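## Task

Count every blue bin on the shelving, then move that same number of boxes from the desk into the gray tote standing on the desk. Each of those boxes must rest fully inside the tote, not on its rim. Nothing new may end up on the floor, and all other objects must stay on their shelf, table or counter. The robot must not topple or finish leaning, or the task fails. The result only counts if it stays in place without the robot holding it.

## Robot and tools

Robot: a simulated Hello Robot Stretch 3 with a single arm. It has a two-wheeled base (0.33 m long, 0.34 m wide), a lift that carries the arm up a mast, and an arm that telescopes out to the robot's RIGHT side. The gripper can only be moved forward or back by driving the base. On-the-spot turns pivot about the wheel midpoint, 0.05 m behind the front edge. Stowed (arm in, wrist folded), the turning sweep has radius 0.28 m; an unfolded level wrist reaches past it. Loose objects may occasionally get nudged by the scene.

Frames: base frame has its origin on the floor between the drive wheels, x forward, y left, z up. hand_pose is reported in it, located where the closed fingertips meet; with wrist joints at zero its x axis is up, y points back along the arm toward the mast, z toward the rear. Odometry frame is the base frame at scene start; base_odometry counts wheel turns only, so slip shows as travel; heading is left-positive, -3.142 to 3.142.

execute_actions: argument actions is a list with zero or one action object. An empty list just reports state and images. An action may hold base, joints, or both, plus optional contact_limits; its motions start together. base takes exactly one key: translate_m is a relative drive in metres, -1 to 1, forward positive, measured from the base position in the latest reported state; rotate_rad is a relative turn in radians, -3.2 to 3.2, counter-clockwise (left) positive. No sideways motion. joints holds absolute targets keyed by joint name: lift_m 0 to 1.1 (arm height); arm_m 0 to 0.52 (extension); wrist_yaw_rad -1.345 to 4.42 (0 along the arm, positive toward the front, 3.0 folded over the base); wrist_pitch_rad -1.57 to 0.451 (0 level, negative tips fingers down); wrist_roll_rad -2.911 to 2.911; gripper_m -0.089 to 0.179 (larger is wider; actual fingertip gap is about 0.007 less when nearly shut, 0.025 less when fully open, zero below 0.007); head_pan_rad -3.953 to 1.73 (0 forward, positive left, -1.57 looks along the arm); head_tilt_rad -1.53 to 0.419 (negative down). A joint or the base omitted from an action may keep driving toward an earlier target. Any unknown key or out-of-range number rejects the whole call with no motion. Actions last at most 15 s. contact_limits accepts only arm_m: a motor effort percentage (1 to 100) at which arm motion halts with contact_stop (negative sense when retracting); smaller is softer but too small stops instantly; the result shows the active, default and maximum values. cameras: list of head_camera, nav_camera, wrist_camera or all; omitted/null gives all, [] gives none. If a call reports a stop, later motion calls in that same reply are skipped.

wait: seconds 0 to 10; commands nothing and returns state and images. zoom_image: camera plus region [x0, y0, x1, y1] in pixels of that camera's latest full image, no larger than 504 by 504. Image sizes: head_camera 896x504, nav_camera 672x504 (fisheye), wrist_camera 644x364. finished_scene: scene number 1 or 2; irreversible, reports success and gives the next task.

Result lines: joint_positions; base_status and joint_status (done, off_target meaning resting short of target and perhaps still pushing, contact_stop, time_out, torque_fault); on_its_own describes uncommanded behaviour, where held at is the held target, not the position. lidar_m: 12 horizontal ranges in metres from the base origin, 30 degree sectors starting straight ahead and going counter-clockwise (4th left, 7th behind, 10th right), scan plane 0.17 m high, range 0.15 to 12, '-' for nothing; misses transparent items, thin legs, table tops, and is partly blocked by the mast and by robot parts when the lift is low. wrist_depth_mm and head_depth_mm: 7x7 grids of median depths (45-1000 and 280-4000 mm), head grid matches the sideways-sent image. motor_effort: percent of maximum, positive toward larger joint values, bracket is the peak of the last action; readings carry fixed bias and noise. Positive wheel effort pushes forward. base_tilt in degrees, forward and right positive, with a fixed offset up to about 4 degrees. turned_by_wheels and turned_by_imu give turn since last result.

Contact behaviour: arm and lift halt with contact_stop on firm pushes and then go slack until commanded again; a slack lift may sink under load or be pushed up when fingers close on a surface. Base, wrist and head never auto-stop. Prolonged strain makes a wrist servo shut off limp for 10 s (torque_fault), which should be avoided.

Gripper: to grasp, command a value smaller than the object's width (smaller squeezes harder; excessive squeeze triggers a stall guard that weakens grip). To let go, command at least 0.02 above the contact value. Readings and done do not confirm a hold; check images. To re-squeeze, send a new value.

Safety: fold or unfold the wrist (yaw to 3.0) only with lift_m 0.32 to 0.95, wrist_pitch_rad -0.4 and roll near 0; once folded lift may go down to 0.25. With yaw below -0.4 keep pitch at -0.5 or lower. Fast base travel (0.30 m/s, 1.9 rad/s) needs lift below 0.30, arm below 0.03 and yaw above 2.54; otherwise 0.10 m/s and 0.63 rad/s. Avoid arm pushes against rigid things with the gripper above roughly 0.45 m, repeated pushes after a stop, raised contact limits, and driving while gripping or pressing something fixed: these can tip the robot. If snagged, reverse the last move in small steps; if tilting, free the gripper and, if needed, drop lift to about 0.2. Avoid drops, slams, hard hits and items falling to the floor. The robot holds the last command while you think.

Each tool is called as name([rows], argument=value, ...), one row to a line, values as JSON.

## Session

execute_actions(actions=[])

Scene clock: 0.00 s.
base_odometry: x=+0.000 y=+0.000 heading=+0.000 (m, m, rad; odometry frame)
turned_by_wheels: +0.000 (rad since the last result)
turned_by_imu: +0.000 (rad since the last result)
base_tilt: forward=+0.7 right=-1.4 (deg)
lidar_m: 0.89 0.71 0.70 0.76 1.15 2.71 1.64 1.15 1.60 1.71 1.60 1.60
head_depth_mm: 1843 2025 1914 1852 1783 1733 1634 / 1815 2163 1656 1631 1598 1550 1506 / 1817 2211 1385 1352 1321 1299 1262 / 1805 1205 1181 1147 1123 1109 1087 / 1712 1037 1017 1005 982 965 955 / 1568 913 897 885 875 862 847 / 830 813 805 792 784 772 765
base_status: not commanded
joint_positions: lift_m=+0.485 arm_m=+0.002 wrist_yaw_rad=+3.036 wrist_pitch_rad=-0.443 wrist_roll_rad=-0.007 gripper_m=+0.037 head_pan_rad=+0.008 head_tilt_rad=+0.003
joint_status: not commanded
motor_effort: left_wheel=+0 right_wheel=+0 lift_m=+27 arm_m=-1 wrist_yaw_rad=+0 wrist_pitch_rad=+6 wrist_roll_rad=+1 gripper_m=+0 head_pan_rad=-1 head_tilt_rad=+1 (%)
hand_pose: x=+0.0021 y=+0.0733 z=+0.4919 quat_wxyz=(+0.191, +0.694, +0.119, +0.683) (m; base frame)
wrist_depth_mm: - - 923 804 692 608 540 / - - - 848 747 650 580 / - - - 946 793 688 615 / - - - - 862 742 645 / 882 900 950 905 869 794 686 / 761 777 - 771 806 769 723 / 650 654 - 663 641 662 673
pictures: head_camera (sideways: a quarter turn clockwise sets it upright), nav_camera (sideways: a quarter turn counterclockwise sets it upright), wrist_camera
Images, in order (width x height): head_camera 896x504, nav_camera 672x504, wrist_camera 644x364.

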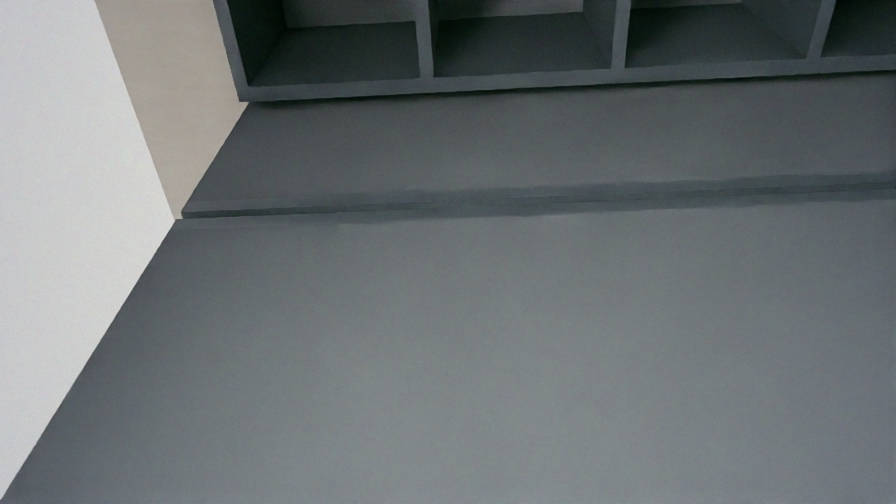

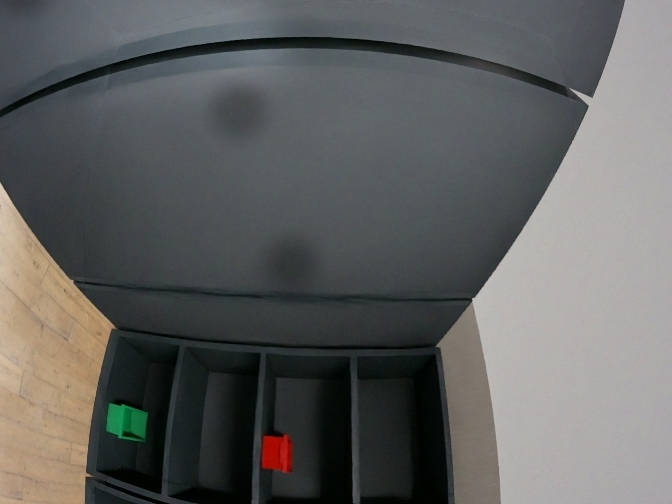

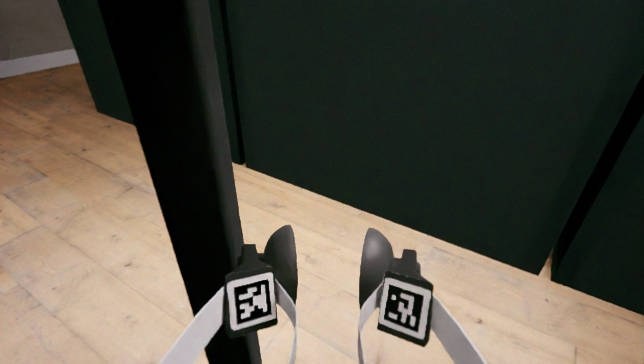

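execute_actions([
  {"base": {"rotate_rad": -0.897}, "joints": {"lift_m": 0.28, "arm_m": 0.0, "head_pan_rad": -2.5, "head_tilt_rad": -0.5}},
], cameras=["head_camera", "nav_camera"])

Scene clock: 88.07 s.
base_odometry: x=+0.000 y=+0.000 heading=-0.897 (m, m, rad; odometry frame)
turned_by_wheels: -0.897 (rad since the last result)
turned_by_imu: -0.885 (rad since the last result)
base_tilt: forward=+0.7 right=-1.3 (deg)
lidar_m: 1.60 1.38 0.81 0.70 0.70 0.82 1.44 2.72 1.26 1.15 1.60 1.84
head_depth_mm: 2274 2444 2634 2790 2119 1660 1350 / 2331 2534 2711 2875 2133 1655 1359 / 2415 2610 2801 2946 2143 1670 1366 / 2497 2709 3001 3022 2155 1671 1365 / 2628 2838 3081 3083 2175 1680 1383 / 2603 2768 2834 2612 2075 1669 1373 / 2256 2341 2321 1450 2022 1691 1380
base_status: done
joint_positions: lift_m=+0.281 arm_m=+0.002 wrist_yaw_rad=+3.036 wrist_pitch_rad=-0.443 wrist_roll_rad=-0.007 gripper_m=+0.037 head_pan_rad=-2.493 head_tilt_rad=-0.494
joint_status: all done
joint sent to its limit — the command would take arm_m past its lower limit, so that joint was sent only as far as its limit.
motor_effort: left_wheel=+2(7) right_wheel=-2(6) lift_m=+15(23) arm_m=-1(4) wrist_yaw_rad=+1(1) wrist_pitch_rad=+6(6) wrist_roll_rad=+1(1) gripper_m=+0(1) head_pan_rad=-4(48) head_tilt_rad=-3(19) (%)
hand_pose: x=+0.0021 y=+0.0733 z=+0.2877 quat_wxyz=(+0.191, +0.694, +0.119, +0.683) (m; base frame)
wrist_depth_mm: 576 - 674 721 781 873 973 / 613 642 721 786 843 964 - / 657 693 777 849 922 974 - / 690 727 753 750 760 752 770 / 592 602 632 607 616 623 620 / 508 504 - 532 527 518 522 / 450 - - - 430 448 448
pictures: head_camera (sideways: a quarter turn clockwise sets it upright), nav_camera (sideways: a quarter turn counterclockwise sets it upright)
Images, in order (width x height): head_camera 896x504, nav_camera 672x504.

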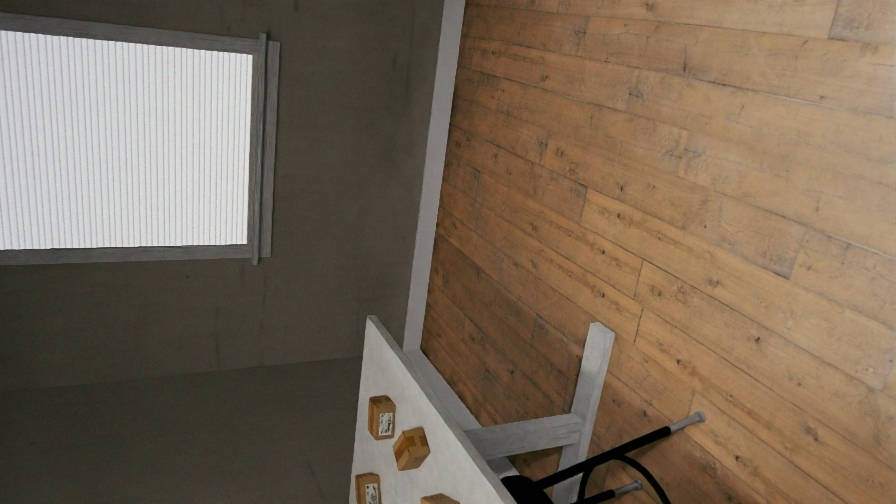

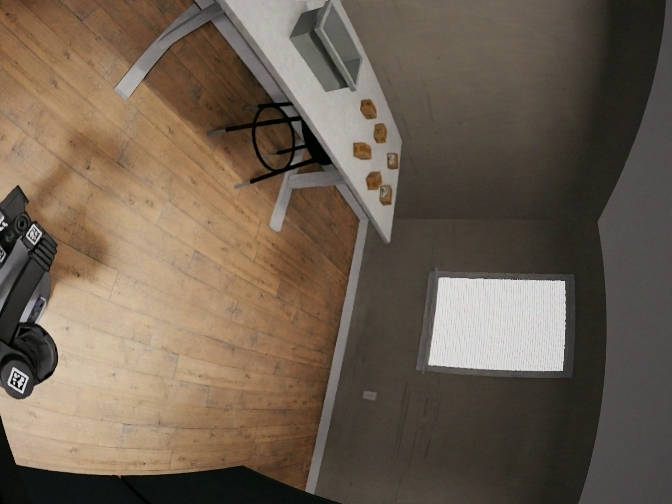

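execute_actions([
  {"base": {"translate_m": -1.0}, "joints": {"head_pan_rad": 0.06, "head_tilt_rad": -0.15}},
], cameras=["head_camera", "nav_camera"])

Scene clock: 109.77 s.
base_odometry: x=-0.624 y=+0.781 heading=-0.897 (m, m, rad; odometry frame)
turned_by_wheels: +0.000 (rad since the last result)
turned_by_imu: -0.006 (rad since the last result)
base_tilt: forward=+0.6 right=-1.4 (deg)
lidar_m: 2.60 0.90 0.52 0.45 0.45 0.53 1.75 1.75 2.03 1.15 1.58 2.15
head_depth_mm: 2577 3190 3304 3371 3384 2576 1895 / 2503 3116 3116 3244 3131 2631 1885 / 2483 3052 3093 3168 3182 2663 1910 / 2461 2974 3029 3036 2838 2656 1929 / 2450 2898 2947 3037 3038 2682 1927 / 2435 2817 2912 2894 2996 2599 1942 / 2434 2759 2831 2878 2918 2549 1941
base_status: done
joint_positions: lift_m=+0.281 arm_m=+0.002 wrist_yaw_rad=+3.036 wrist_pitch_rad=-0.443 wrist_roll_rad=-0.007 gripper_m=+0.037 head_pan_rad=+0.053 head_tilt_rad=-0.161
joint_status: all done
motor_effort: left_wheel=+2(7) right_wheel=-1(8) lift_m=+16(15) arm_m=-1(0) wrist_yaw_rad=+0(0) wrist_pitch_rad=+6(6) wrist_roll_rad=+1(1) gripper_m=-1(0) head_pan_rad=+4(47) head_tilt_rad=+3(21) (%)
hand_pose: x=+0.0021 y=+0.0733 z=+0.2877 quat_wxyz=(+0.191, +0.694, +0.119, +0.683) (m; base frame)
wrist_depth_mm: 378 - 439 477 519 577 656 / 403 427 478 514 572 645 728 / 429 458 524 566 621 709 822 / 465 491 572 618 692 754 760 / 500 539 607 613 610 607 629 / 509 507 - 529 532 515 519 / 448 - - - 431 444 451
pictures: head_camera (sideways: a quarter turn clockwise sets it upright), nav_camera (sideways: a quarter turn counterclockwise sets it upright)
Images, in order (width x height): head_camera 896x504, nav_camera 672x504.

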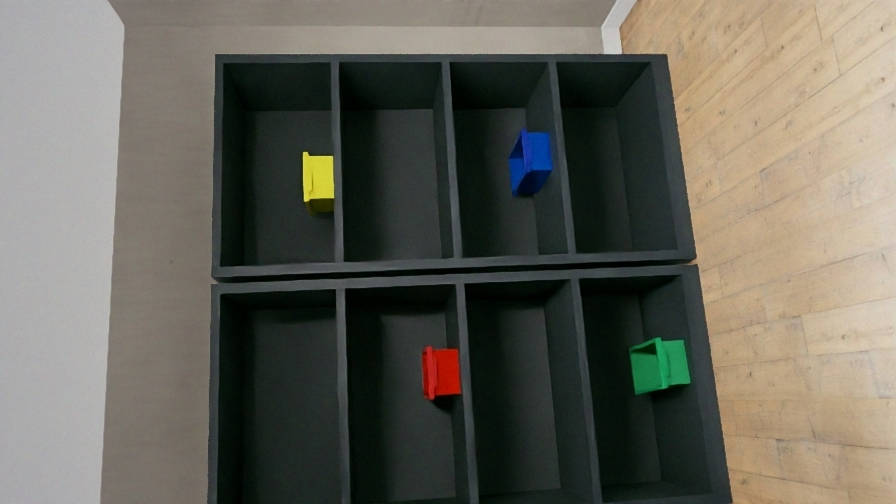

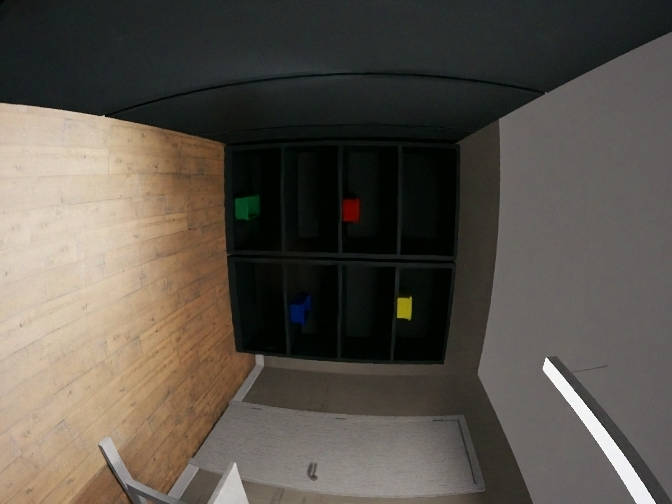

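execute_actions([
  {"base": {"translate_m": -1.0}, "joints": {"head_pan_rad": 1.7, "head_tilt_rad": -0.5}},
], cameras=["head_camera", "nav_camera"])

Scene clock: 128.70 s.
base_odometry: x=-1.248 y=+1.563 heading=-0.897 (m, m, rad; odometry frame)
turned_by_wheels: +0.000 (rad since the last result)
turned_by_imu: -0.006 (rad since the last result)
base_tilt: forward=+0.6 right=-1.3 (deg)
lidar_m: 3.59 0.40 0.32 0.50 1.56 0.90 0.78 0.78 0.90 1.58 1.71 1.93
head_depth_mm: 445 462 481 499 521 545 572 / 571 588 618 653 687 731 782 / 1478 1575 1728 1904 2021 1676 1363 / 1458 1546 1685 1848 1999 1679 1370 / 1427 1530 1651 1804 1961 1671 1370 / 1391 1503 1634 1773 1927 1693 1403 / 1374 1481 1592 1724 1891 - -
base_status: done
joint_positions: lift_m=+0.281 arm_m=+0.002 wrist_yaw_rad=+3.036 wrist_pitch_rad=-0.443 wrist_roll_rad=-0.007 gripper_m=+0.037 head_pan_rad=+1.693 head_tilt_rad=-0.494
joint_status: all done
motor_effort: left_wheel=+2(7) right_wheel=-2(8) lift_m=+15(15) arm_m=-1(1) wrist_yaw_rad=+0(0) wrist_pitch_rad=+6(6) wrist_roll_rad=+1(1) gripper_m=+0(0) head_pan_rad=+4(48) head_tilt_rad=-2(18) (%)
hand_pose: x=+0.0021 y=+0.0733 z=+0.2877 quat_wxyz=(+0.191, +0.694, +0.119, +0.683) (m; base frame)
wrist_depth_mm: - - - - 423 304 317 / - - - - 446 327 356 / 958 981 956 866 470 357 402 / 735 742 738 719 484 394 466 / 591 600 629 613 489 454 547 / 506 507 - 534 484 501 515 / 446 - - - 426 443 448
pictures: head_camera (sideways: a quarter turn clockwise sets it upright), nav_camera (sideways: a quarter turn counterclockwise sets it upright)
Images, in order (width x height): head_camera 896x504, nav_camera 672x504.

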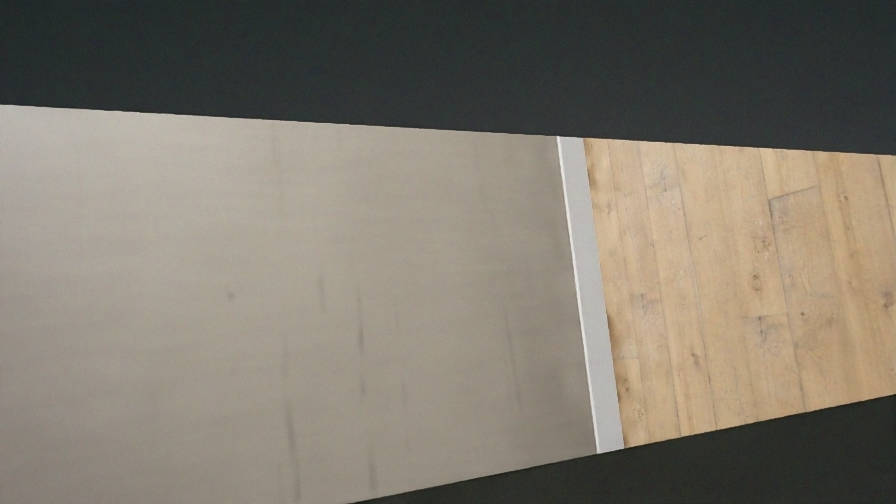

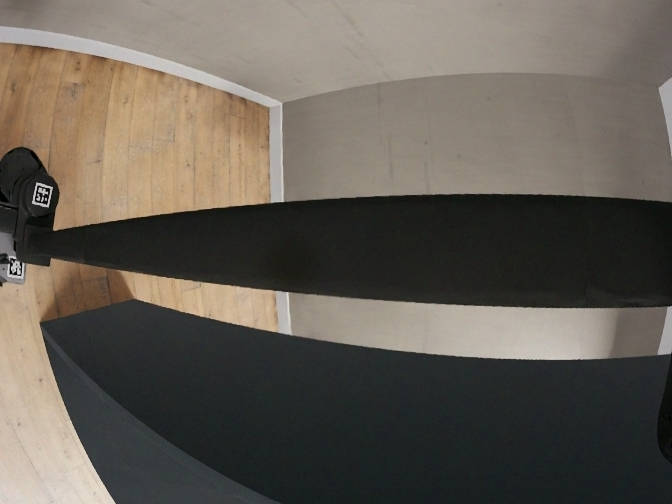

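execute_actions([
  {"base": {"rotate_rad": -1.305}},
], cameras=[])

Scene clock: 157.93 s.
base_odometry: x=-1.248 y=+1.563 heading=-2.202 (m, m, rad; odometry frame)
turned_by_wheels: -1.305 (rad since the last result)
turned_by_imu: -1.281 (rad since the last result)
base_tilt: forward=+0.7 right=-1.3 (deg)
lidar_m: 1.74 1.67 2.38 0.74 0.32 0.36 1.67 1.09 0.81 0.78 0.81 1.13
head_depth_mm: 3304 3331 3625 3004 2137 1656 1356 / 3389 3753 3878 3008 2140 1665 1367 / 3417 3643 3945 3004 2140 1666 1364 / 1808 1872 1938 1997 2002 1621 1371 / 925 941 954 968 992 1003 1024 / 622 627 634 642 649 659 714 / 468 470 476 504 538 - -
base_status: done
joint_positions: lift_m=+0.281 arm_m=+0.002 wrist_yaw_rad=+3.036 wrist_pitch_rad=-0.443 wrist_roll_rad=-0.007 gripper_m=+0.037 head_pan_rad=+1.693 head_tilt_rad=-0.494
joint_status: not commanded
motor_effort: left_wheel=+2(11) right_wheel=-2(7) lift_m=+16(16) arm_m=-1(1) wrist_yaw_rad=-1(1) wrist_pitch_rad=+5(6) wrist_roll_rad=+1(1) gripper_m=+0(0) head_pan_rad=+3(3) head_tilt_rad=-3(3) (%)
hand_pose: x=+0.0021 y=+0.0733 z=+0.2877 quat_wxyz=(+0.191, +0.694, +0.119, +0.683) (m; base frame)
wrist_depth_mm: 279 - - - - - - / 277 356 - - - - - / 297 353 943 971 - - - / 322 374 750 745 747 764 764 / 355 379 635 614 615 617 617 / 393 411 - 528 537 518 522 / 429 - - - 431 441 449
pictures: none
No camera images: the call's "cameras" was empty. Leave "cameras" out to get every camera's image.

execute_actions([
  {"base": {"translate_m": -1.0}, "joints": {"head_pan_rad": 1.27, "head_tilt_rad": -0.2}},
], cameras=["head_camera", "nav_camera"])

Scene clock: 174.50 s.
base_odometry: x=-0.659 y=+2.370 heading=-2.202 (m, m, rad; odometry frame)
turned_by_wheels: +0.000 (rad since the last result)
turned_by_imu: -0.006 (rad since the last result)
base_tilt: forward=+0.7 right=-1.2 (deg)
lidar_m: 2.70 0.43 1.14 1.82 0.94 0.69 0.67 0.70 0.79 0.76 0.80 1.10
head_depth_mm: 1166 594 1234 1199 872 605 987 / 1141 824 1211 1228 853 1148 981 / 1111 1120 1179 1206 971 1288 1094 / 1074 1100 1148 1183 1229 1265 1320 / 1604 1998 2034 2092 2173 2206 1804 / 2767 3742 3805 3928 3575 2491 1812 / 2728 3668 3790 3948 3819 2495 1815
base_status: done
joint_positions: lift_m=+0.281 arm_m=+0.002 wrist_yaw_rad=+3.036 wrist_pitch_rad=-0.443 wrist_roll_rad=-0.007 gripper_m=+0.037 head_pan_rad=+1.277 head_tilt_rad=-0.211
joint_status: all done
motor_effort: left_wheel=+2(6) right_wheel=-1(8) lift_m=+15(15) arm_m=-1(0) wrist_yaw_rad=+1(0) wrist_pitch_rad=+6(6) wrist_roll_rad=+1(1) gripper_m=+1(1) head_pan_rad=-5(33) head_tilt_rad=+3(16) (%)
hand_pose: x=+0.0021 y=+0.0733 z=+0.2877 quat_wxyz=(+0.191, +0.694, +0.119, +0.683) (m; base frame)
wrist_depth_mm: 929 - - - - - 900 / 914 - - - - - 899 / 883 957 981 993 912 823 396 / 743 737 752 749 750 663 409 / 594 607 639 613 608 574 443 / 505 512 - 533 536 514 484 / 449 - - - 431 449 446
pictures: head_camera (sideways: a quarter turn clockwise sets it upright), nav_camera (sideways: a quarter turn counterclockwise sets it upright)
Images, in order (width x height): head_camera 896x504, nav_camera 672x504.

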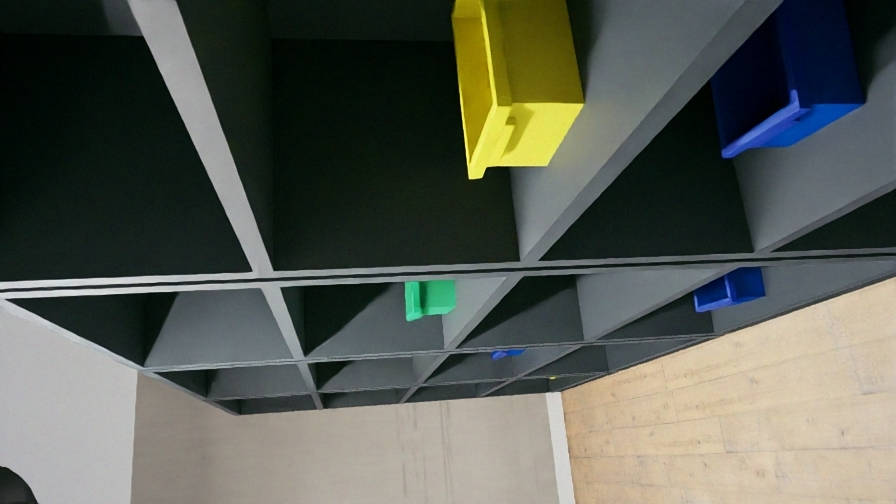

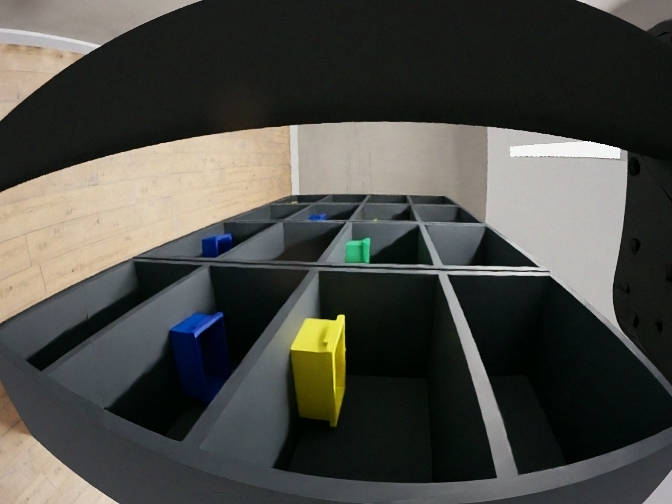

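zoom_image(camera="head_camera", region=[180, 300, 660, 430])

zoom_image(camera="nav_camera", region=[250, 180, 490, 250])

Region (180, 300, 660, 430) of head_camera's 896x504 image, scaled by 1.050, with more detail than that image has; it fills the top 136 rows of this view, and the rest is white.

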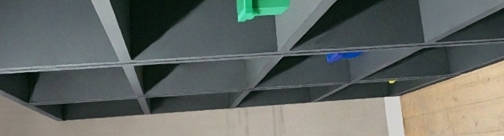

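Region (250, 180, 490, 250) of nav_camera's 672x504 image, scaled by 2.100, with more detail than that image has; it fills the top 147 rows of this view, and the rest is white.

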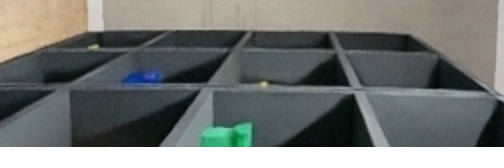

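execute_actions([
  {"base": {"translate_m": -0.33}},
], cameras=["head_camera", "nav_camera"])

Scene clock: 196.43 s.
base_odometry: x=-0.464 y=+2.637 heading=-2.201 (m, m, rad; odometry frame)
turned_by_wheels: +0.000 (rad since the last result)
turned_by_imu: -0.003 (rad since the last result)
base_tilt: forward=+0.7 right=-1.3 (deg)
lidar_m: 0.99 0.72 1.33 1.28 0.48 0.35 0.34 0.36 0.49 0.76 0.79 1.09
head_depth_mm: 1191 1223 1262 1314 1356 1367 1463 / 1180 1222 1258 1306 1352 1397 1445 / 1780 2145 2209 1961 2214 2069 1757 / 2802 2085 2167 2245 2362 2331 1798 / 2832 3803 3686 - 3340 2434 1809 / 2791 3811 3932 3946 3827 2474 1806 / 2736 3657 3779 3960 3819 2486 1834
base_status: done
joint_positions: lift_m=+0.281 arm_m=+0.002 wrist_yaw_rad=+3.036 wrist_pitch_rad=-0.443 wrist_roll_rad=-0.007 gripper_m=+0.037 head_pan_rad=+1.277 head_tilt_rad=-0.211
joint_status: not commanded
motor_effort: left_wheel=+2(7) right_wheel=-1(8) lift_m=+15(16) arm_m=+0(0) wrist_yaw_rad=-1(0) wrist_pitch_rad=+5(6) wrist_roll_rad=+1(0) gripper_m=+0(0) head_pan_rad=-4(3) head_tilt_rad=+3(3) (%)
hand_pose: x=+0.0021 y=+0.0733 z=+0.2877 quat_wxyz=(+0.191, +0.694, +0.119, +0.683) (m; base frame)
wrist_depth_mm: 467 - - - - - - / 466 619 - - - - - / 468 616 983 960 - 978 837 / 462 632 738 750 752 768 727 / 447 579 631 607 616 616 624 / 434 505 - 530 530 519 517 / 414 - - - 427 448 444
pictures: head_camera (sideways: a quarter turn clockwise sets it upright), nav_camera (sideways: a quarter turn counterclockwise sets it upright)
Images, in order (width x height): head_camera 896x504, nav_camera 672x504.

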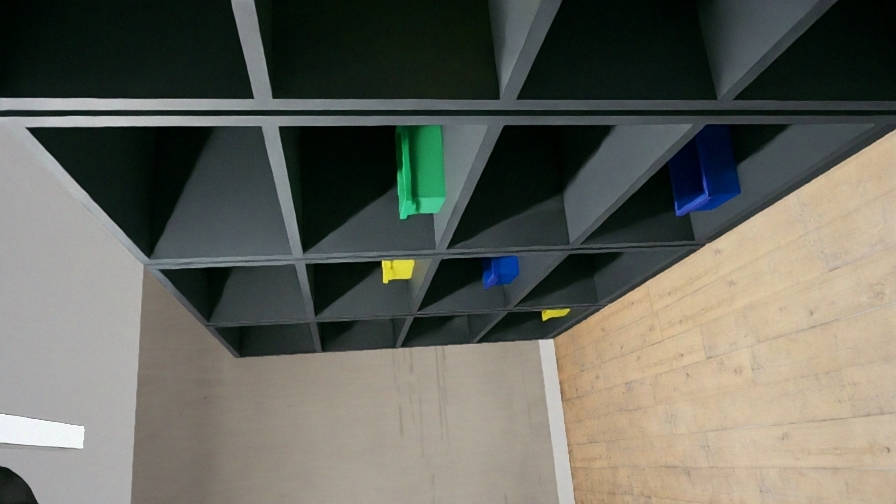

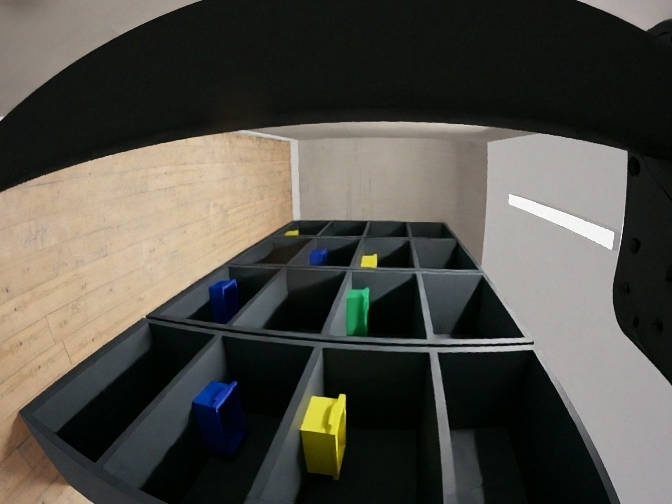

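zoom_image(camera="head_camera", region=[190, 290, 400, 370])

zoom_image(camera="head_camera", region=[390, 290, 600, 370])

Region (190, 290, 400, 370) of head_camera's 896x504 image, scaled by 2.400, with more detail than that image has; it fills the top 192 rows of this view, and the rest is white.

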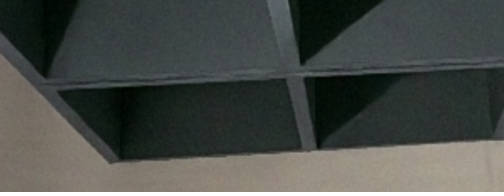

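Region (390, 290, 600, 370) of head_camera's 896x504 image, scaled by 2.400, with more detail than that image has; it fills the top 192 rows of this view, and the rest is white.

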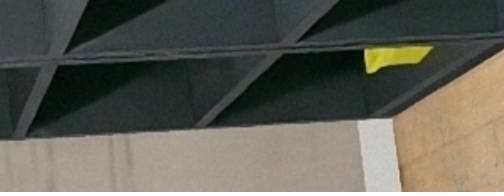

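execute_actions([
  {"base": {"rotate_rad": 1.695}, "joints": {"head_pan_rad": -0.35, "head_tilt_rad": -0.15}},
], cameras=["head_camera"])

Scene clock: 258.77 s.
base_odometry: x=-0.464 y=+2.637 heading=-0.507 (m, m, rad; odometry frame)
turned_by_wheels: +1.695 (rad since the last result)
turned_by_imu: +1.660 (rad since the last result)
base_tilt: forward=+0.7 right=-1.3 (deg)
lidar_m: 0.91 0.43 0.34 0.34 0.37 0.56 0.76 0.82 1.24 0.73 0.73 1.33
head_depth_mm: 1175 1199 1225 1249 1277 1317 1349 / 2145 2165 2207 1968 2267 1851 1793 / 2520 2093 2155 2178 2239 2278 1911 / 2455 3562 3077 3160 3217 2688 1931 / 2481 3856 3989 - - 2682 1913 / 2177 3758 3932 3991 - 2684 1935 / 2417 3720 3822 3915 3642 2576 1955
base_status: done
joint_positions: lift_m=+0.281 arm_m=+0.002 wrist_yaw_rad=+3.036 wrist_pitch_rad=-0.443 wrist_roll_rad=-0.007 gripper_m=+0.037 head_pan_rad=-0.343 head_tilt_rad=-0.161
joint_status: all done
motor_effort: left_wheel=-2(8) right_wheel=+3(12) lift_m=+15(15) arm_m=-1(0) wrist_yaw_rad=+0(1) wrist_pitch_rad=+6(6) wrist_roll_rad=+1(1) gripper_m=+0(0) head_pan_rad=-3(49) head_tilt_rad=+4(6) (%)
hand_pose: x=+0.0021 y=+0.0732 z=+0.2877 quat_wxyz=(+0.191, +0.694, +0.119, +0.683) (m; base frame)
wrist_depth_mm: 361 - 357 354 350 345 345 / 389 391 386 381 378 375 369 / 427 428 419 418 409 406 403 / 469 465 460 462 451 447 449 / 506 505 495 493 490 485 482 / 507 513 - 523 515 513 504 / 452 - - - 431 447 444
pictures: head_camera (sideways: a quarter turn clockwise sets it upright)
Images, in order (width x height): head_camera 896x504.

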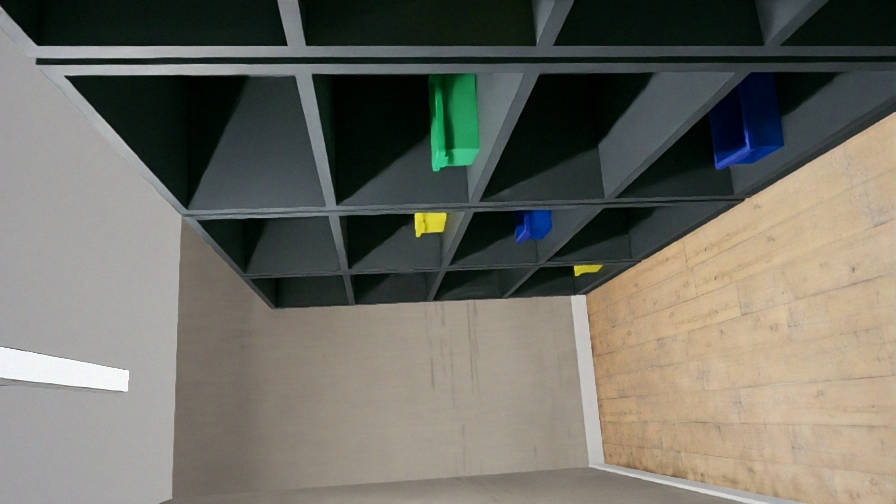

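execute_actions([
  {"base": {"translate_m": 0.9}, "joints": {"head_pan_rad": -0.55}},
], cameras=["head_camera", "nav_camera"])

Scene clock: 272.43 s.
base_odometry: x=+0.323 y=+2.200 heading=-0.507 (m, m, rad; odometry frame)
turned_by_wheels: +0.000 (rad since the last result)
turned_by_imu: +0.001 (rad since the last result)
base_tilt: forward=+0.8 right=-1.3 (deg)
lidar_m: 0.60 0.29 0.23 0.23 0.25 0.38 1.66 1.00 0.99 0.83 0.85 1.43
head_depth_mm: 1253 1439 1468 1476 1291 1533 1280 / 1317 1365 1385 1406 1439 1470 1506 / 2101 1401 1566 1859 2016 1703 1713 / 2467 2215 2276 2301 2309 2388 1904 / 2486 3115 2310 2955 2846 2558 1934 / 2423 2996 3027 3141 3168 2700 1956 / 2410 2901 2960 3032 3065 2740 1960
base_status: done
joint_positions: lift_m=+0.281 arm_m=+0.002 wrist_yaw_rad=+3.036 wrist_pitch_rad=-0.443 wrist_roll_rad=-0.007 gripper_m=+0.037 head_pan_rad=-0.543 head_tilt_rad=-0.161
joint_status: all done
motor_effort: left_wheel=-2(7) right_wheel=+3(10) lift_m=+16(15) arm_m=-1(0) wrist_yaw_rad=+0(0) wrist_pitch_rad=+6(6) wrist_roll_rad=+1(0) gripper_m=+0(0) head_pan_rad=-4(24) head_tilt_rad=+3(4) (%)
hand_pose: x=+0.0021 y=+0.0732 z=+0.2877 quat_wxyz=(+0.191, +0.694, +0.119, +0.683) (m; base frame)
wrist_depth_mm: 255 - 251 247 246 243 240 / 276 276 270 267 266 261 262 / 302 301 294 292 290 285 283 / 335 331 326 321 317 313 310 / 373 367 350 355 350 348 342 / 409 400 - 390 383 387 382 / 432 - - - 425 416 411
pictures: head_camera (sideways: a quarter turn clockwise sets it upright), nav_camera (sideways: a quarter turn counterclockwise sets it upright)
Images, in order (width x height): head_camera 896x504, nav_camera 672x504.

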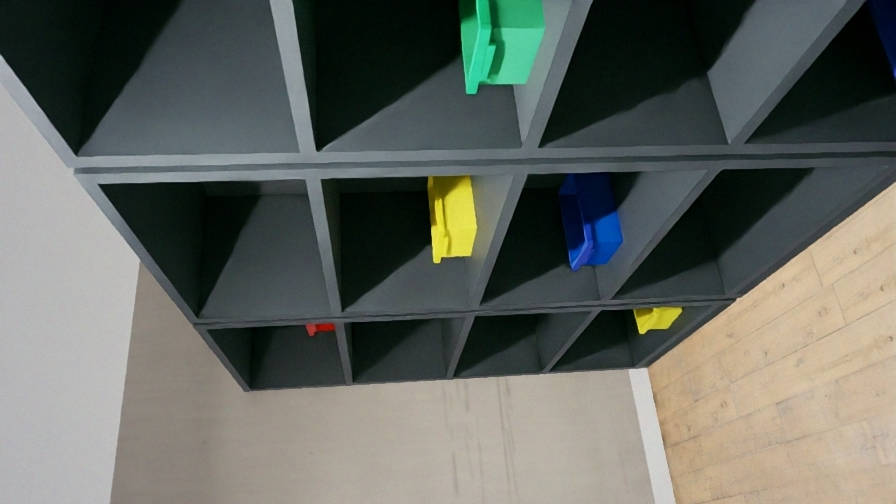

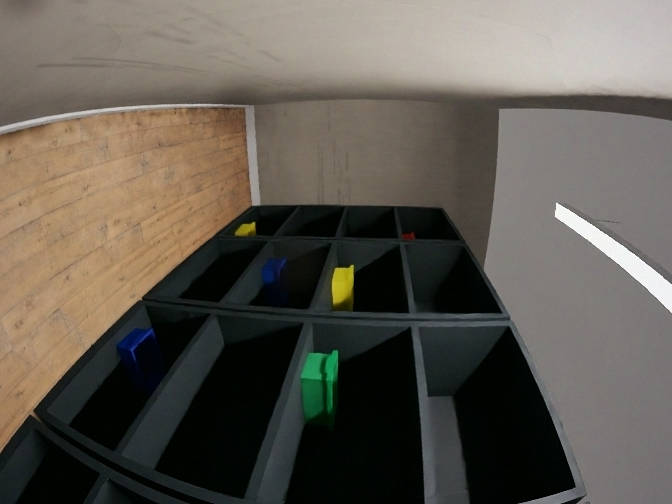

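execute_actions([
  {"base": {"translate_m": -0.92}, "joints": {"lift_m": 0.294, "wrist_pitch_rad": -0.4, "head_pan_rad": 0.0, "head_tilt_rad": -0.5}},
], cameras=[])

Scene clock: 359.60 s.
base_odometry: x=-0.481 y=+2.647 heading=-0.507 (m, m, rad; odometry frame)
turned_by_wheels: +0.000 (rad since the last result)
turned_by_imu: -0.006 (rad since the last result)
base_tilt: forward=+0.7 right=-1.3 (deg)
lidar_m: 0.92 0.44 0.35 0.34 0.37 0.56 0.74 0.80 1.21 0.77 0.73 1.34
head_depth_mm: 3397 3272 3057 2875 2124 1653 1356 / 3500 3753 - 3012 2141 1654 1353 / 3450 3744 - 3012 2138 1655 1362 / 3488 3761 - 2859 2165 1671 1369 / 1746 1734 1769 1776 1794 1602 1368 / 1122 1130 1129 1144 1149 1151 1159 / 821 830 832 835 841 845 846
base_status: done
joint_positions: lift_m=+0.293 arm_m=+0.002 wrist_yaw_rad=+3.036 wrist_pitch_rad=-0.421 wrist_roll_rad=-0.007 gripper_m=+0.037 head_pan_rad=-0.007 head_tilt_rad=-0.495
joint_status: all done
motor_effort: left_wheel=-1(11) right_wheel=+2(6) lift_m=+37(38) arm_m=-1(1) wrist_yaw_rad=+0(0) wrist_pitch_rad=+8(10) wrist_roll_rad=+1(1) gripper_m=+0(1) head_pan_rad=+4(37) head_tilt_rad=-1(16) (%)
hand_pose: x=+0.0024 y=+0.0760 z=+0.3055 quat_wxyz=(+0.184, +0.696, +0.112, +0.685) (m; base frame)
wrist_depth_mm: 361 - 357 354 352 347 343 / 390 388 385 385 379 376 369 / 426 425 418 411 410 406 399 / 465 463 455 451 449 445 439 / 510 502 492 493 489 484 485 / 533 530 - 521 518 512 514 / 460 - - - 453 470 468
pictures: none
No camera images: the call's "cameras" was empty. Leave "cameras" out to get every camera's image.

execute_actions([
  {"base": {"rotate_rad": -1.72}},
], cameras=[])

execute_actions([
  {"base": {"translate_m": 1.0}, "joints": {"head_pan_rad": 0.45, "head_tilt_rad": -0.45}},
], cameras=["head_camera", "nav_camera"])

Scene clock: 373.60 s.
base_odometry: x=-0.481 y=+2.647 heading=-2.227 (m, m, rad; odometry frame)
turned_by_wheels: -1.720 (rad since the last result)
turned_by_imu: -1.688 (rad since the last result)
base_tilt: forward=+0.7 right=-1.3 (deg)
lidar_m: 2.73 0.73 1.34 1.42 0.50 0.36 0.34 0.36 0.48 0.74 0.77 1.04
head_depth_mm: 1863 1897 1974 2040 1953 1659 1352 / 2595 2675 2808 2700 2119 1656 1361 / 3019 3220 3527 3070 2147 1651 1361 / 2968 3157 3512 3022 2164 1671 1369 / 2978 3177 3478 3079 2166 1676 1366 / 2963 3162 3371 3098 2158 1526 1307 / 2956 3123 1057 1019 986 951 980
base_status: done
joint_positions: lift_m=+0.293 arm_m=+0.002 wrist_yaw_rad=+3.036 wrist_pitch_rad=-0.421 wrist_roll_rad=-0.007 gripper_m=+0.037 head_pan_rad=-0.007 head_tilt_rad=-0.495
joint_status: not commanded
motor_effort: left_wheel=+2(11) right_wheel=-1(6) lift_m=+38(38) arm_m=-1(0) wrist_yaw_rad=-1(0) wrist_pitch_rad=+8(8) wrist_roll_rad=+0(1) gripper_m=-1(0) head_pan_rad=+4(3) head_tilt_rad=-1(2) (%)
hand_pose: x=+0.0024 y=+0.0760 z=+0.3055 quat_wxyz=(+0.184, +0.696, +0.112, +0.685) (m; base frame)
wrist_depth_mm: 498 - - - - - - / 491 653 - - - - - / 483 649 - - - - 915 / 478 654 800 802 811 813 753 / 463 610 672 650 660 664 661 / 456 532 - 540 568 550 551 / 437 - - - 456 468 472
pictures: none
No camera images: the call's "cameras" was empty. Leave "cameras" out to get every camera's image.

Scene clock: 378.63 s.
base_odometry: x=-1.091 y=+1.854 heading=-2.227 (m, m, rad; odometry frame)
turned_by_wheels: +0.000 (rad since the last result)
turned_by_imu: +0.002 (rad since the last result)
base_tilt: forward=+0.7 right=-1.4 (deg)
lidar_m: 2.12 2.04 0.31 0.30 0.31 0.42 1.35 1.05 0.76 0.73 0.76 1.03
head_depth_mm: 2026 2153 2322 2494 2246 1715 1401 / 2093 2228 2384 2590 2257 1716 1406 / 2167 2355 2431 2703 2286 1725 1403 / 2269 2444 2548 2811 2262 1744 1407 / 2356 2549 2677 2528 2255 1733 1411 / 2484 2695 2411 3117 2319 1751 1409 / 2582 2776 2597 3017 2339 1773 1425
base_status: done
joint_positions: lift_m=+0.293 arm_m=+0.002 wrist_yaw_rad=+3.036 wrist_pitch_rad=-0.421 wrist_roll_rad=-0.007 gripper_m=+0.037 head_pan_rad=+0.443 head_tilt_rad=-0.457
joint_status: all done
motor_effort: left_wheel=+1(11) right_wheel=-1(4) lift_m=+38(37) arm_m=-1(1) wrist_yaw_rad=+0(1) wrist_pitch_rad=+8(8) wrist_roll_rad=+1(1) gripper_m=+0(1) head_pan_rad=+4(34) head_tilt_rad=+2(7) (%)
hand_pose: x=+0.0024 y=+0.0760 z=+0.3055 quat_wxyz=(+0.184, +0.696, +0.112, +0.685) (m; base frame)
wrist_depth_mm: 289 - 304 310 323 - - / 310 317 328 335 353 - - / 338 341 356 363 941 - - / 366 374 388 400 747 812 820 / 399 410 423 438 646 667 659 / 464 455 - 492 562 551 545 / 459 - - - 455 467 468
pictures: head_camera (sideways: a quarter turn clockwise sets it upright), nav_camera (sideways: a quarter turn counterclockwise sets it upright)
Images, in order (width x height): head_camera 896x504, nav_camera 672x504.

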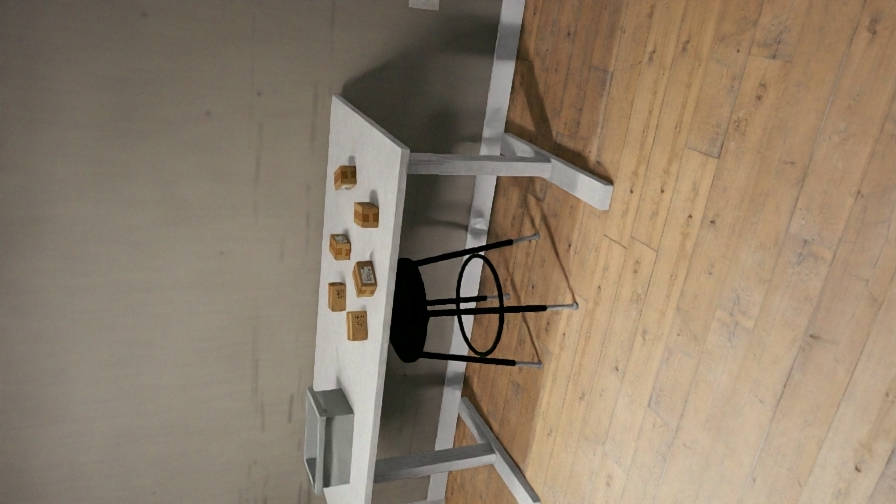

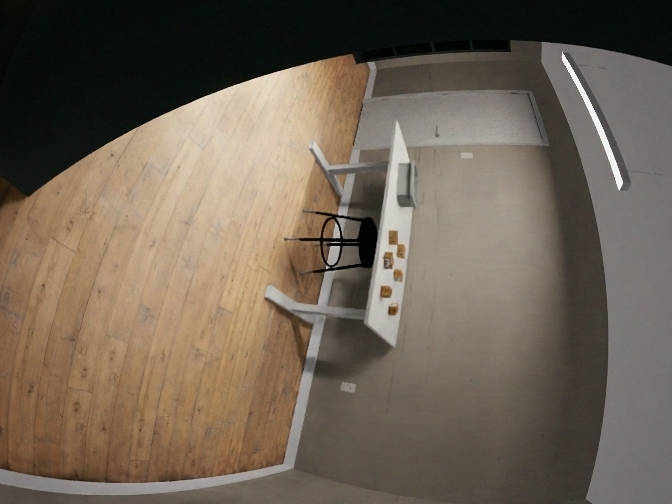

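execute_actions([
  {"base": {"rotate_rad": 0.507}, "joints": {"head_pan_rad": 0.1, "head_tilt_rad": -0.6}},
], cameras=["nav_camera"])

Scene clock: 500.27 s.
base_odometry: x=-1.091 y=+1.854 heading=-1.720 (m, m, rad; odometry frame)
turned_by_wheels: +0.507 (rad since the last result)
turned_by_imu: +0.497 (rad since the last result)
base_tilt: forward=+0.7 right=-1.2 (deg)
lidar_m: 2.04 0.31 0.30 0.31 0.41 1.35 1.07 0.76 0.73 0.75 1.01 2.43
head_depth_mm: 2106 2254 2063 2353 1883 1509 1278 / 2198 2363 2595 2498 1896 1525 1276 / 2330 2499 2152 2382 1895 1533 1282 / 2448 2630 2983 2505 1902 1534 1286 / 2637 2740 3126 2506 1917 1534 1287 / 2823 3030 3447 2584 1933 1538 1284 / 3042 3373 3563 2515 1925 1539 1293
base_status: done
joint_positions: lift_m=+0.293 arm_m=+0.002 wrist_yaw_rad=+3.036 wrist_pitch_rad=-0.421 wrist_roll_rad=-0.007 gripper_m=+0.037 head_pan_rad=+0.107 head_tilt_rad=-0.593
joint_status: all done
motor_effort: left_wheel=-2(9) right_wheel=+3(10) lift_m=+38(38) arm_m=-1(1) wrist_yaw_rad=+0(0) wrist_pitch_rad=+8(8) wrist_roll_rad=+1(0) gripper_m=+0(1) head_pan_rad=-5(30) head_tilt_rad=-2(13) (%)
hand_pose: x=+0.0024 y=+0.0760 z=+0.3055 quat_wxyz=(+0.184, +0.696, +0.112, +0.685) (m; base frame)
wrist_depth_mm: - - 368 337 303 277 254 / - - 401 364 324 295 274 / - - 439 392 349 315 298 / 787 795 474 432 378 339 774 / 643 637 514 470 406 363 665 / 532 533 - 510 427 408 554 / 463 - - - 453 449 474
pictures: nav_camera (sideways: a quarter turn counterclockwise sets it upright)
Images, in order (width x height): nav_camera 672x504.

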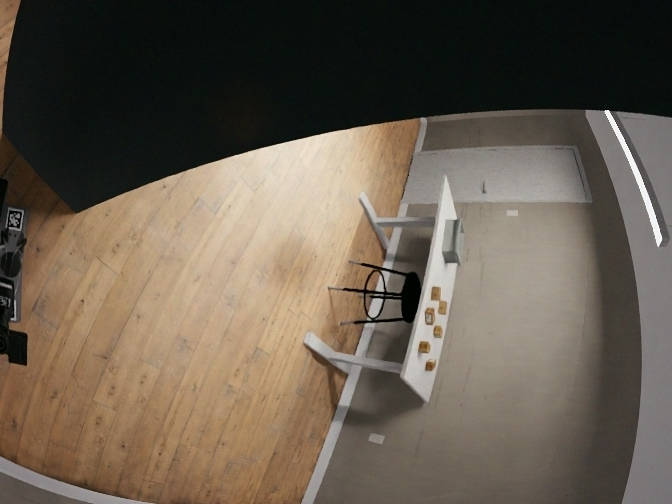

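execute_actions([
  {"base": {"translate_m": 1.0}, "joints": {"head_pan_rad": 0.08, "head_tilt_rad": -0.62}},
], cameras=["head_camera", "nav_camera"])

Scene clock: 520.87 s.
base_odometry: x=-1.240 y=+0.865 heading=-1.720 (m, m, rad; odometry frame)
turned_by_wheels: +0.000 (rad since the last result)
turned_by_imu: +0.001 (rad since the last result)
base_tilt: forward=+0.6 right=-1.4 (deg)
lidar_m: 0.97 1.69 3.11 1.10 0.79 0.75 1.76 1.26 1.20 1.24 1.62 1.10
head_depth_mm: 1305 1411 1478 1005 1735 1449 1252 / 1380 1502 1521 1020 1744 1501 1255 / 1438 1597 1546 1026 1791 1519 1264 / 1536 1689 1539 1120 1748 1510 1263 / 1629 1824 1423 1237 1867 1512 1264 / 1725 1960 1339 1933 1893 1512 1276 / 1846 2094 1396 2191 1877 1523 1269
base_status: done
joint_positions: lift_m=+0.293 arm_m=+0.002 wrist_yaw_rad=+3.036 wrist_pitch_rad=-0.421 wrist_roll_rad=-0.007 gripper_m=+0.037 head_pan_rad=+0.087 head_tilt_rad=-0.613
joint_status: all done
motor_effort: left_wheel=-2(7) right_wheel=+2(9) lift_m=+38(37) arm_m=-1(1) wrist_yaw_rad=+0(1) wrist_pitch_rad=+8(8) wrist_roll_rad=+1(1) gripper_m=+0(0) head_pan_rad=-4(8) head_tilt_rad=-2(5) (%)
hand_pose: x=+0.0024 y=+0.0760 z=+0.3055 quat_wxyz=(+0.184, +0.696, +0.112, +0.685) (m; base frame)
wrist_depth_mm: 656 - - - - - - / 665 770 - - - - - / 699 821 - - - - - / 725 788 803 794 823 815 824 / 628 641 674 646 651 652 660 / 535 533 - 539 559 539 552 / 462 - - - 452 472 470
pictures: head_camera (sideways: a quarter turn clockwise sets it upright), nav_camera (sideways: a quarter turn counterclockwise sets it upright)
Images, in order (width x height): head_camera 896x504, nav_camera 672x504.

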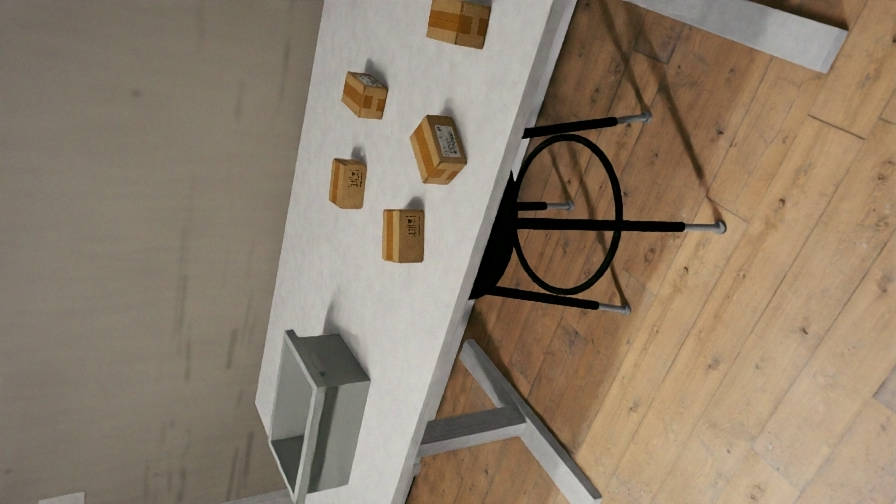

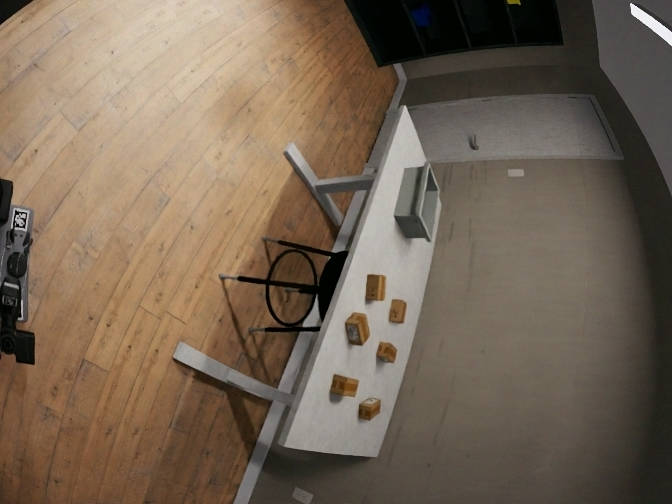

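zoom_image(camera="head_camera", region=[300, 0, 580, 280])

zoom_image(camera="head_camera", region=[240, 304, 440, 504])

Region (300, 0, 580, 280) of head_camera's 896x504 image, scaled by 1.800, with more detail than that image has.

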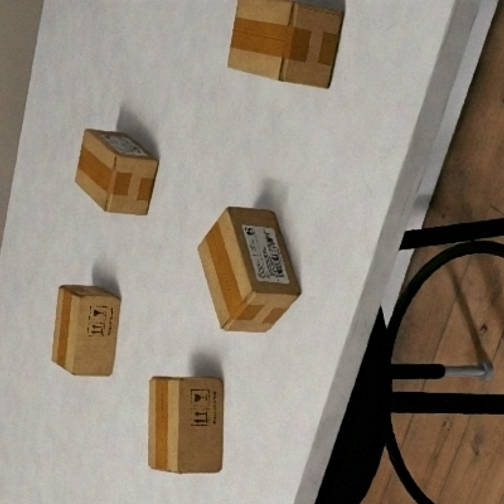

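Region (240, 304, 440, 504) of head_camera's 896x504 image, scaled by 2.520, with more detail than that image has.

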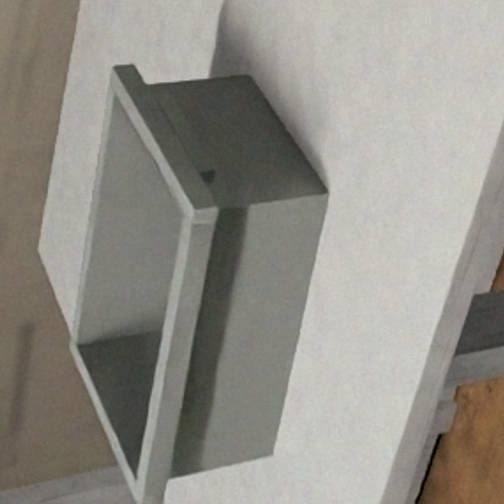

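execute_actions([
  {"base": {"rotate_rad": 0.369}, "joints": {"lift_m": 0.55, "wrist_yaw_rad": 0.0, "head_pan_rad": -0.45, "head_tilt_rad": -0.62}},
], cameras=["head_camera"])

Scene clock: 644.03 s.
base_odometry: x=-1.240 y=+0.865 heading=-1.351 (m, m, rad; odometry frame)
turned_by_wheels: +0.369 (rad since the last result)
turned_by_imu: +0.361 (rad since the last result)
base_tilt: forward=+0.7 right=-1.3 (deg)
lidar_m: 1.23 3.11 1.34 0.83 0.75 0.76 1.34 1.21 1.21 1.47 1.10 0.97
head_depth_mm: 1276 1388 1453 1056 1632 1488 1260 / 1311 1428 1504 1007 1693 1464 1264 / 1362 1494 1520 1072 1741 1503 1263 / 1411 1561 1543 1022 1807 1511 1266 / 1461 1618 1548 1109 1788 1514 1272 / 1526 1699 1563 1188 1820 1522 1280 / 1586 1787 1369 1248 1883 1515 1278
base_status: done
joint_positions: lift_m=+0.549 arm_m=+0.002 wrist_yaw_rad=+0.003 wrist_pitch_rad=-0.420 wrist_roll_rad=-0.007 gripper_m=+0.037 head_pan_rad=-0.443 head_tilt_rad=-0.613
joint_status: all done
motor_effort: left_wheel=-2(9) right_wheel=+2(9) lift_m=+38(39) arm_m=-1(0) wrist_yaw_rad=-4(4) wrist_pitch_rad=+8(8) wrist_roll_rad=+1(0) gripper_m=-1(0) head_pan_rad=-4(37) head_tilt_rad=-2(1) (%)
hand_pose: x=-0.0209 y=-0.3708 z=+0.5616 quat_wxyz=(+0.694, +0.149, -0.688, -0.146) (m; base frame)
wrist_depth_mm: - - - - - 925 766 / - - - - - 978 804 / - - - - - - 836 / - - - - - - 868 / - - - - - - 897 / 858 850 879 870 889 879 881 / 725 741 721 743 722 756 751
pictures: head_camera (sideways: a quarter turn clockwise sets it upright)
Images, in order (width x height): head_camera 896x504.

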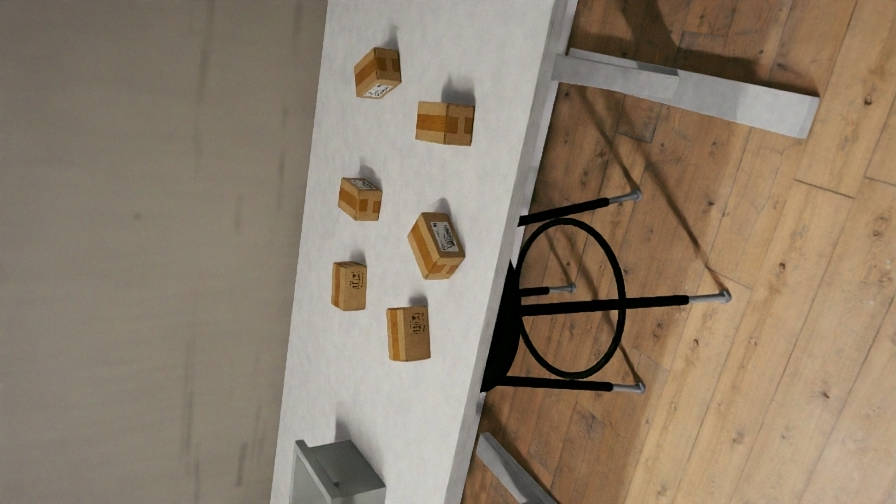

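zoom_image(camera="head_camera", region=[330, 30, 530, 230])

Region (330, 30, 530, 230) of head_camera's 896x504 image, scaled by 2.520, with more detail than that image has.

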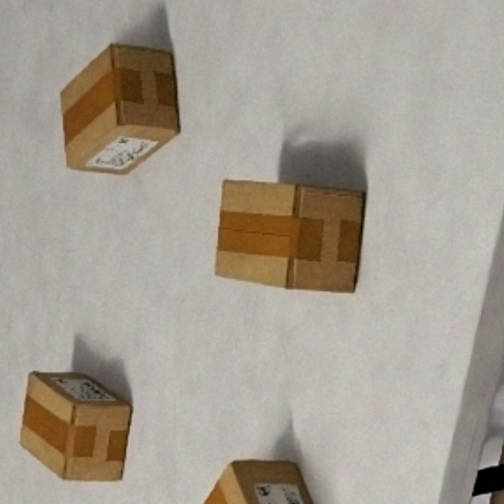

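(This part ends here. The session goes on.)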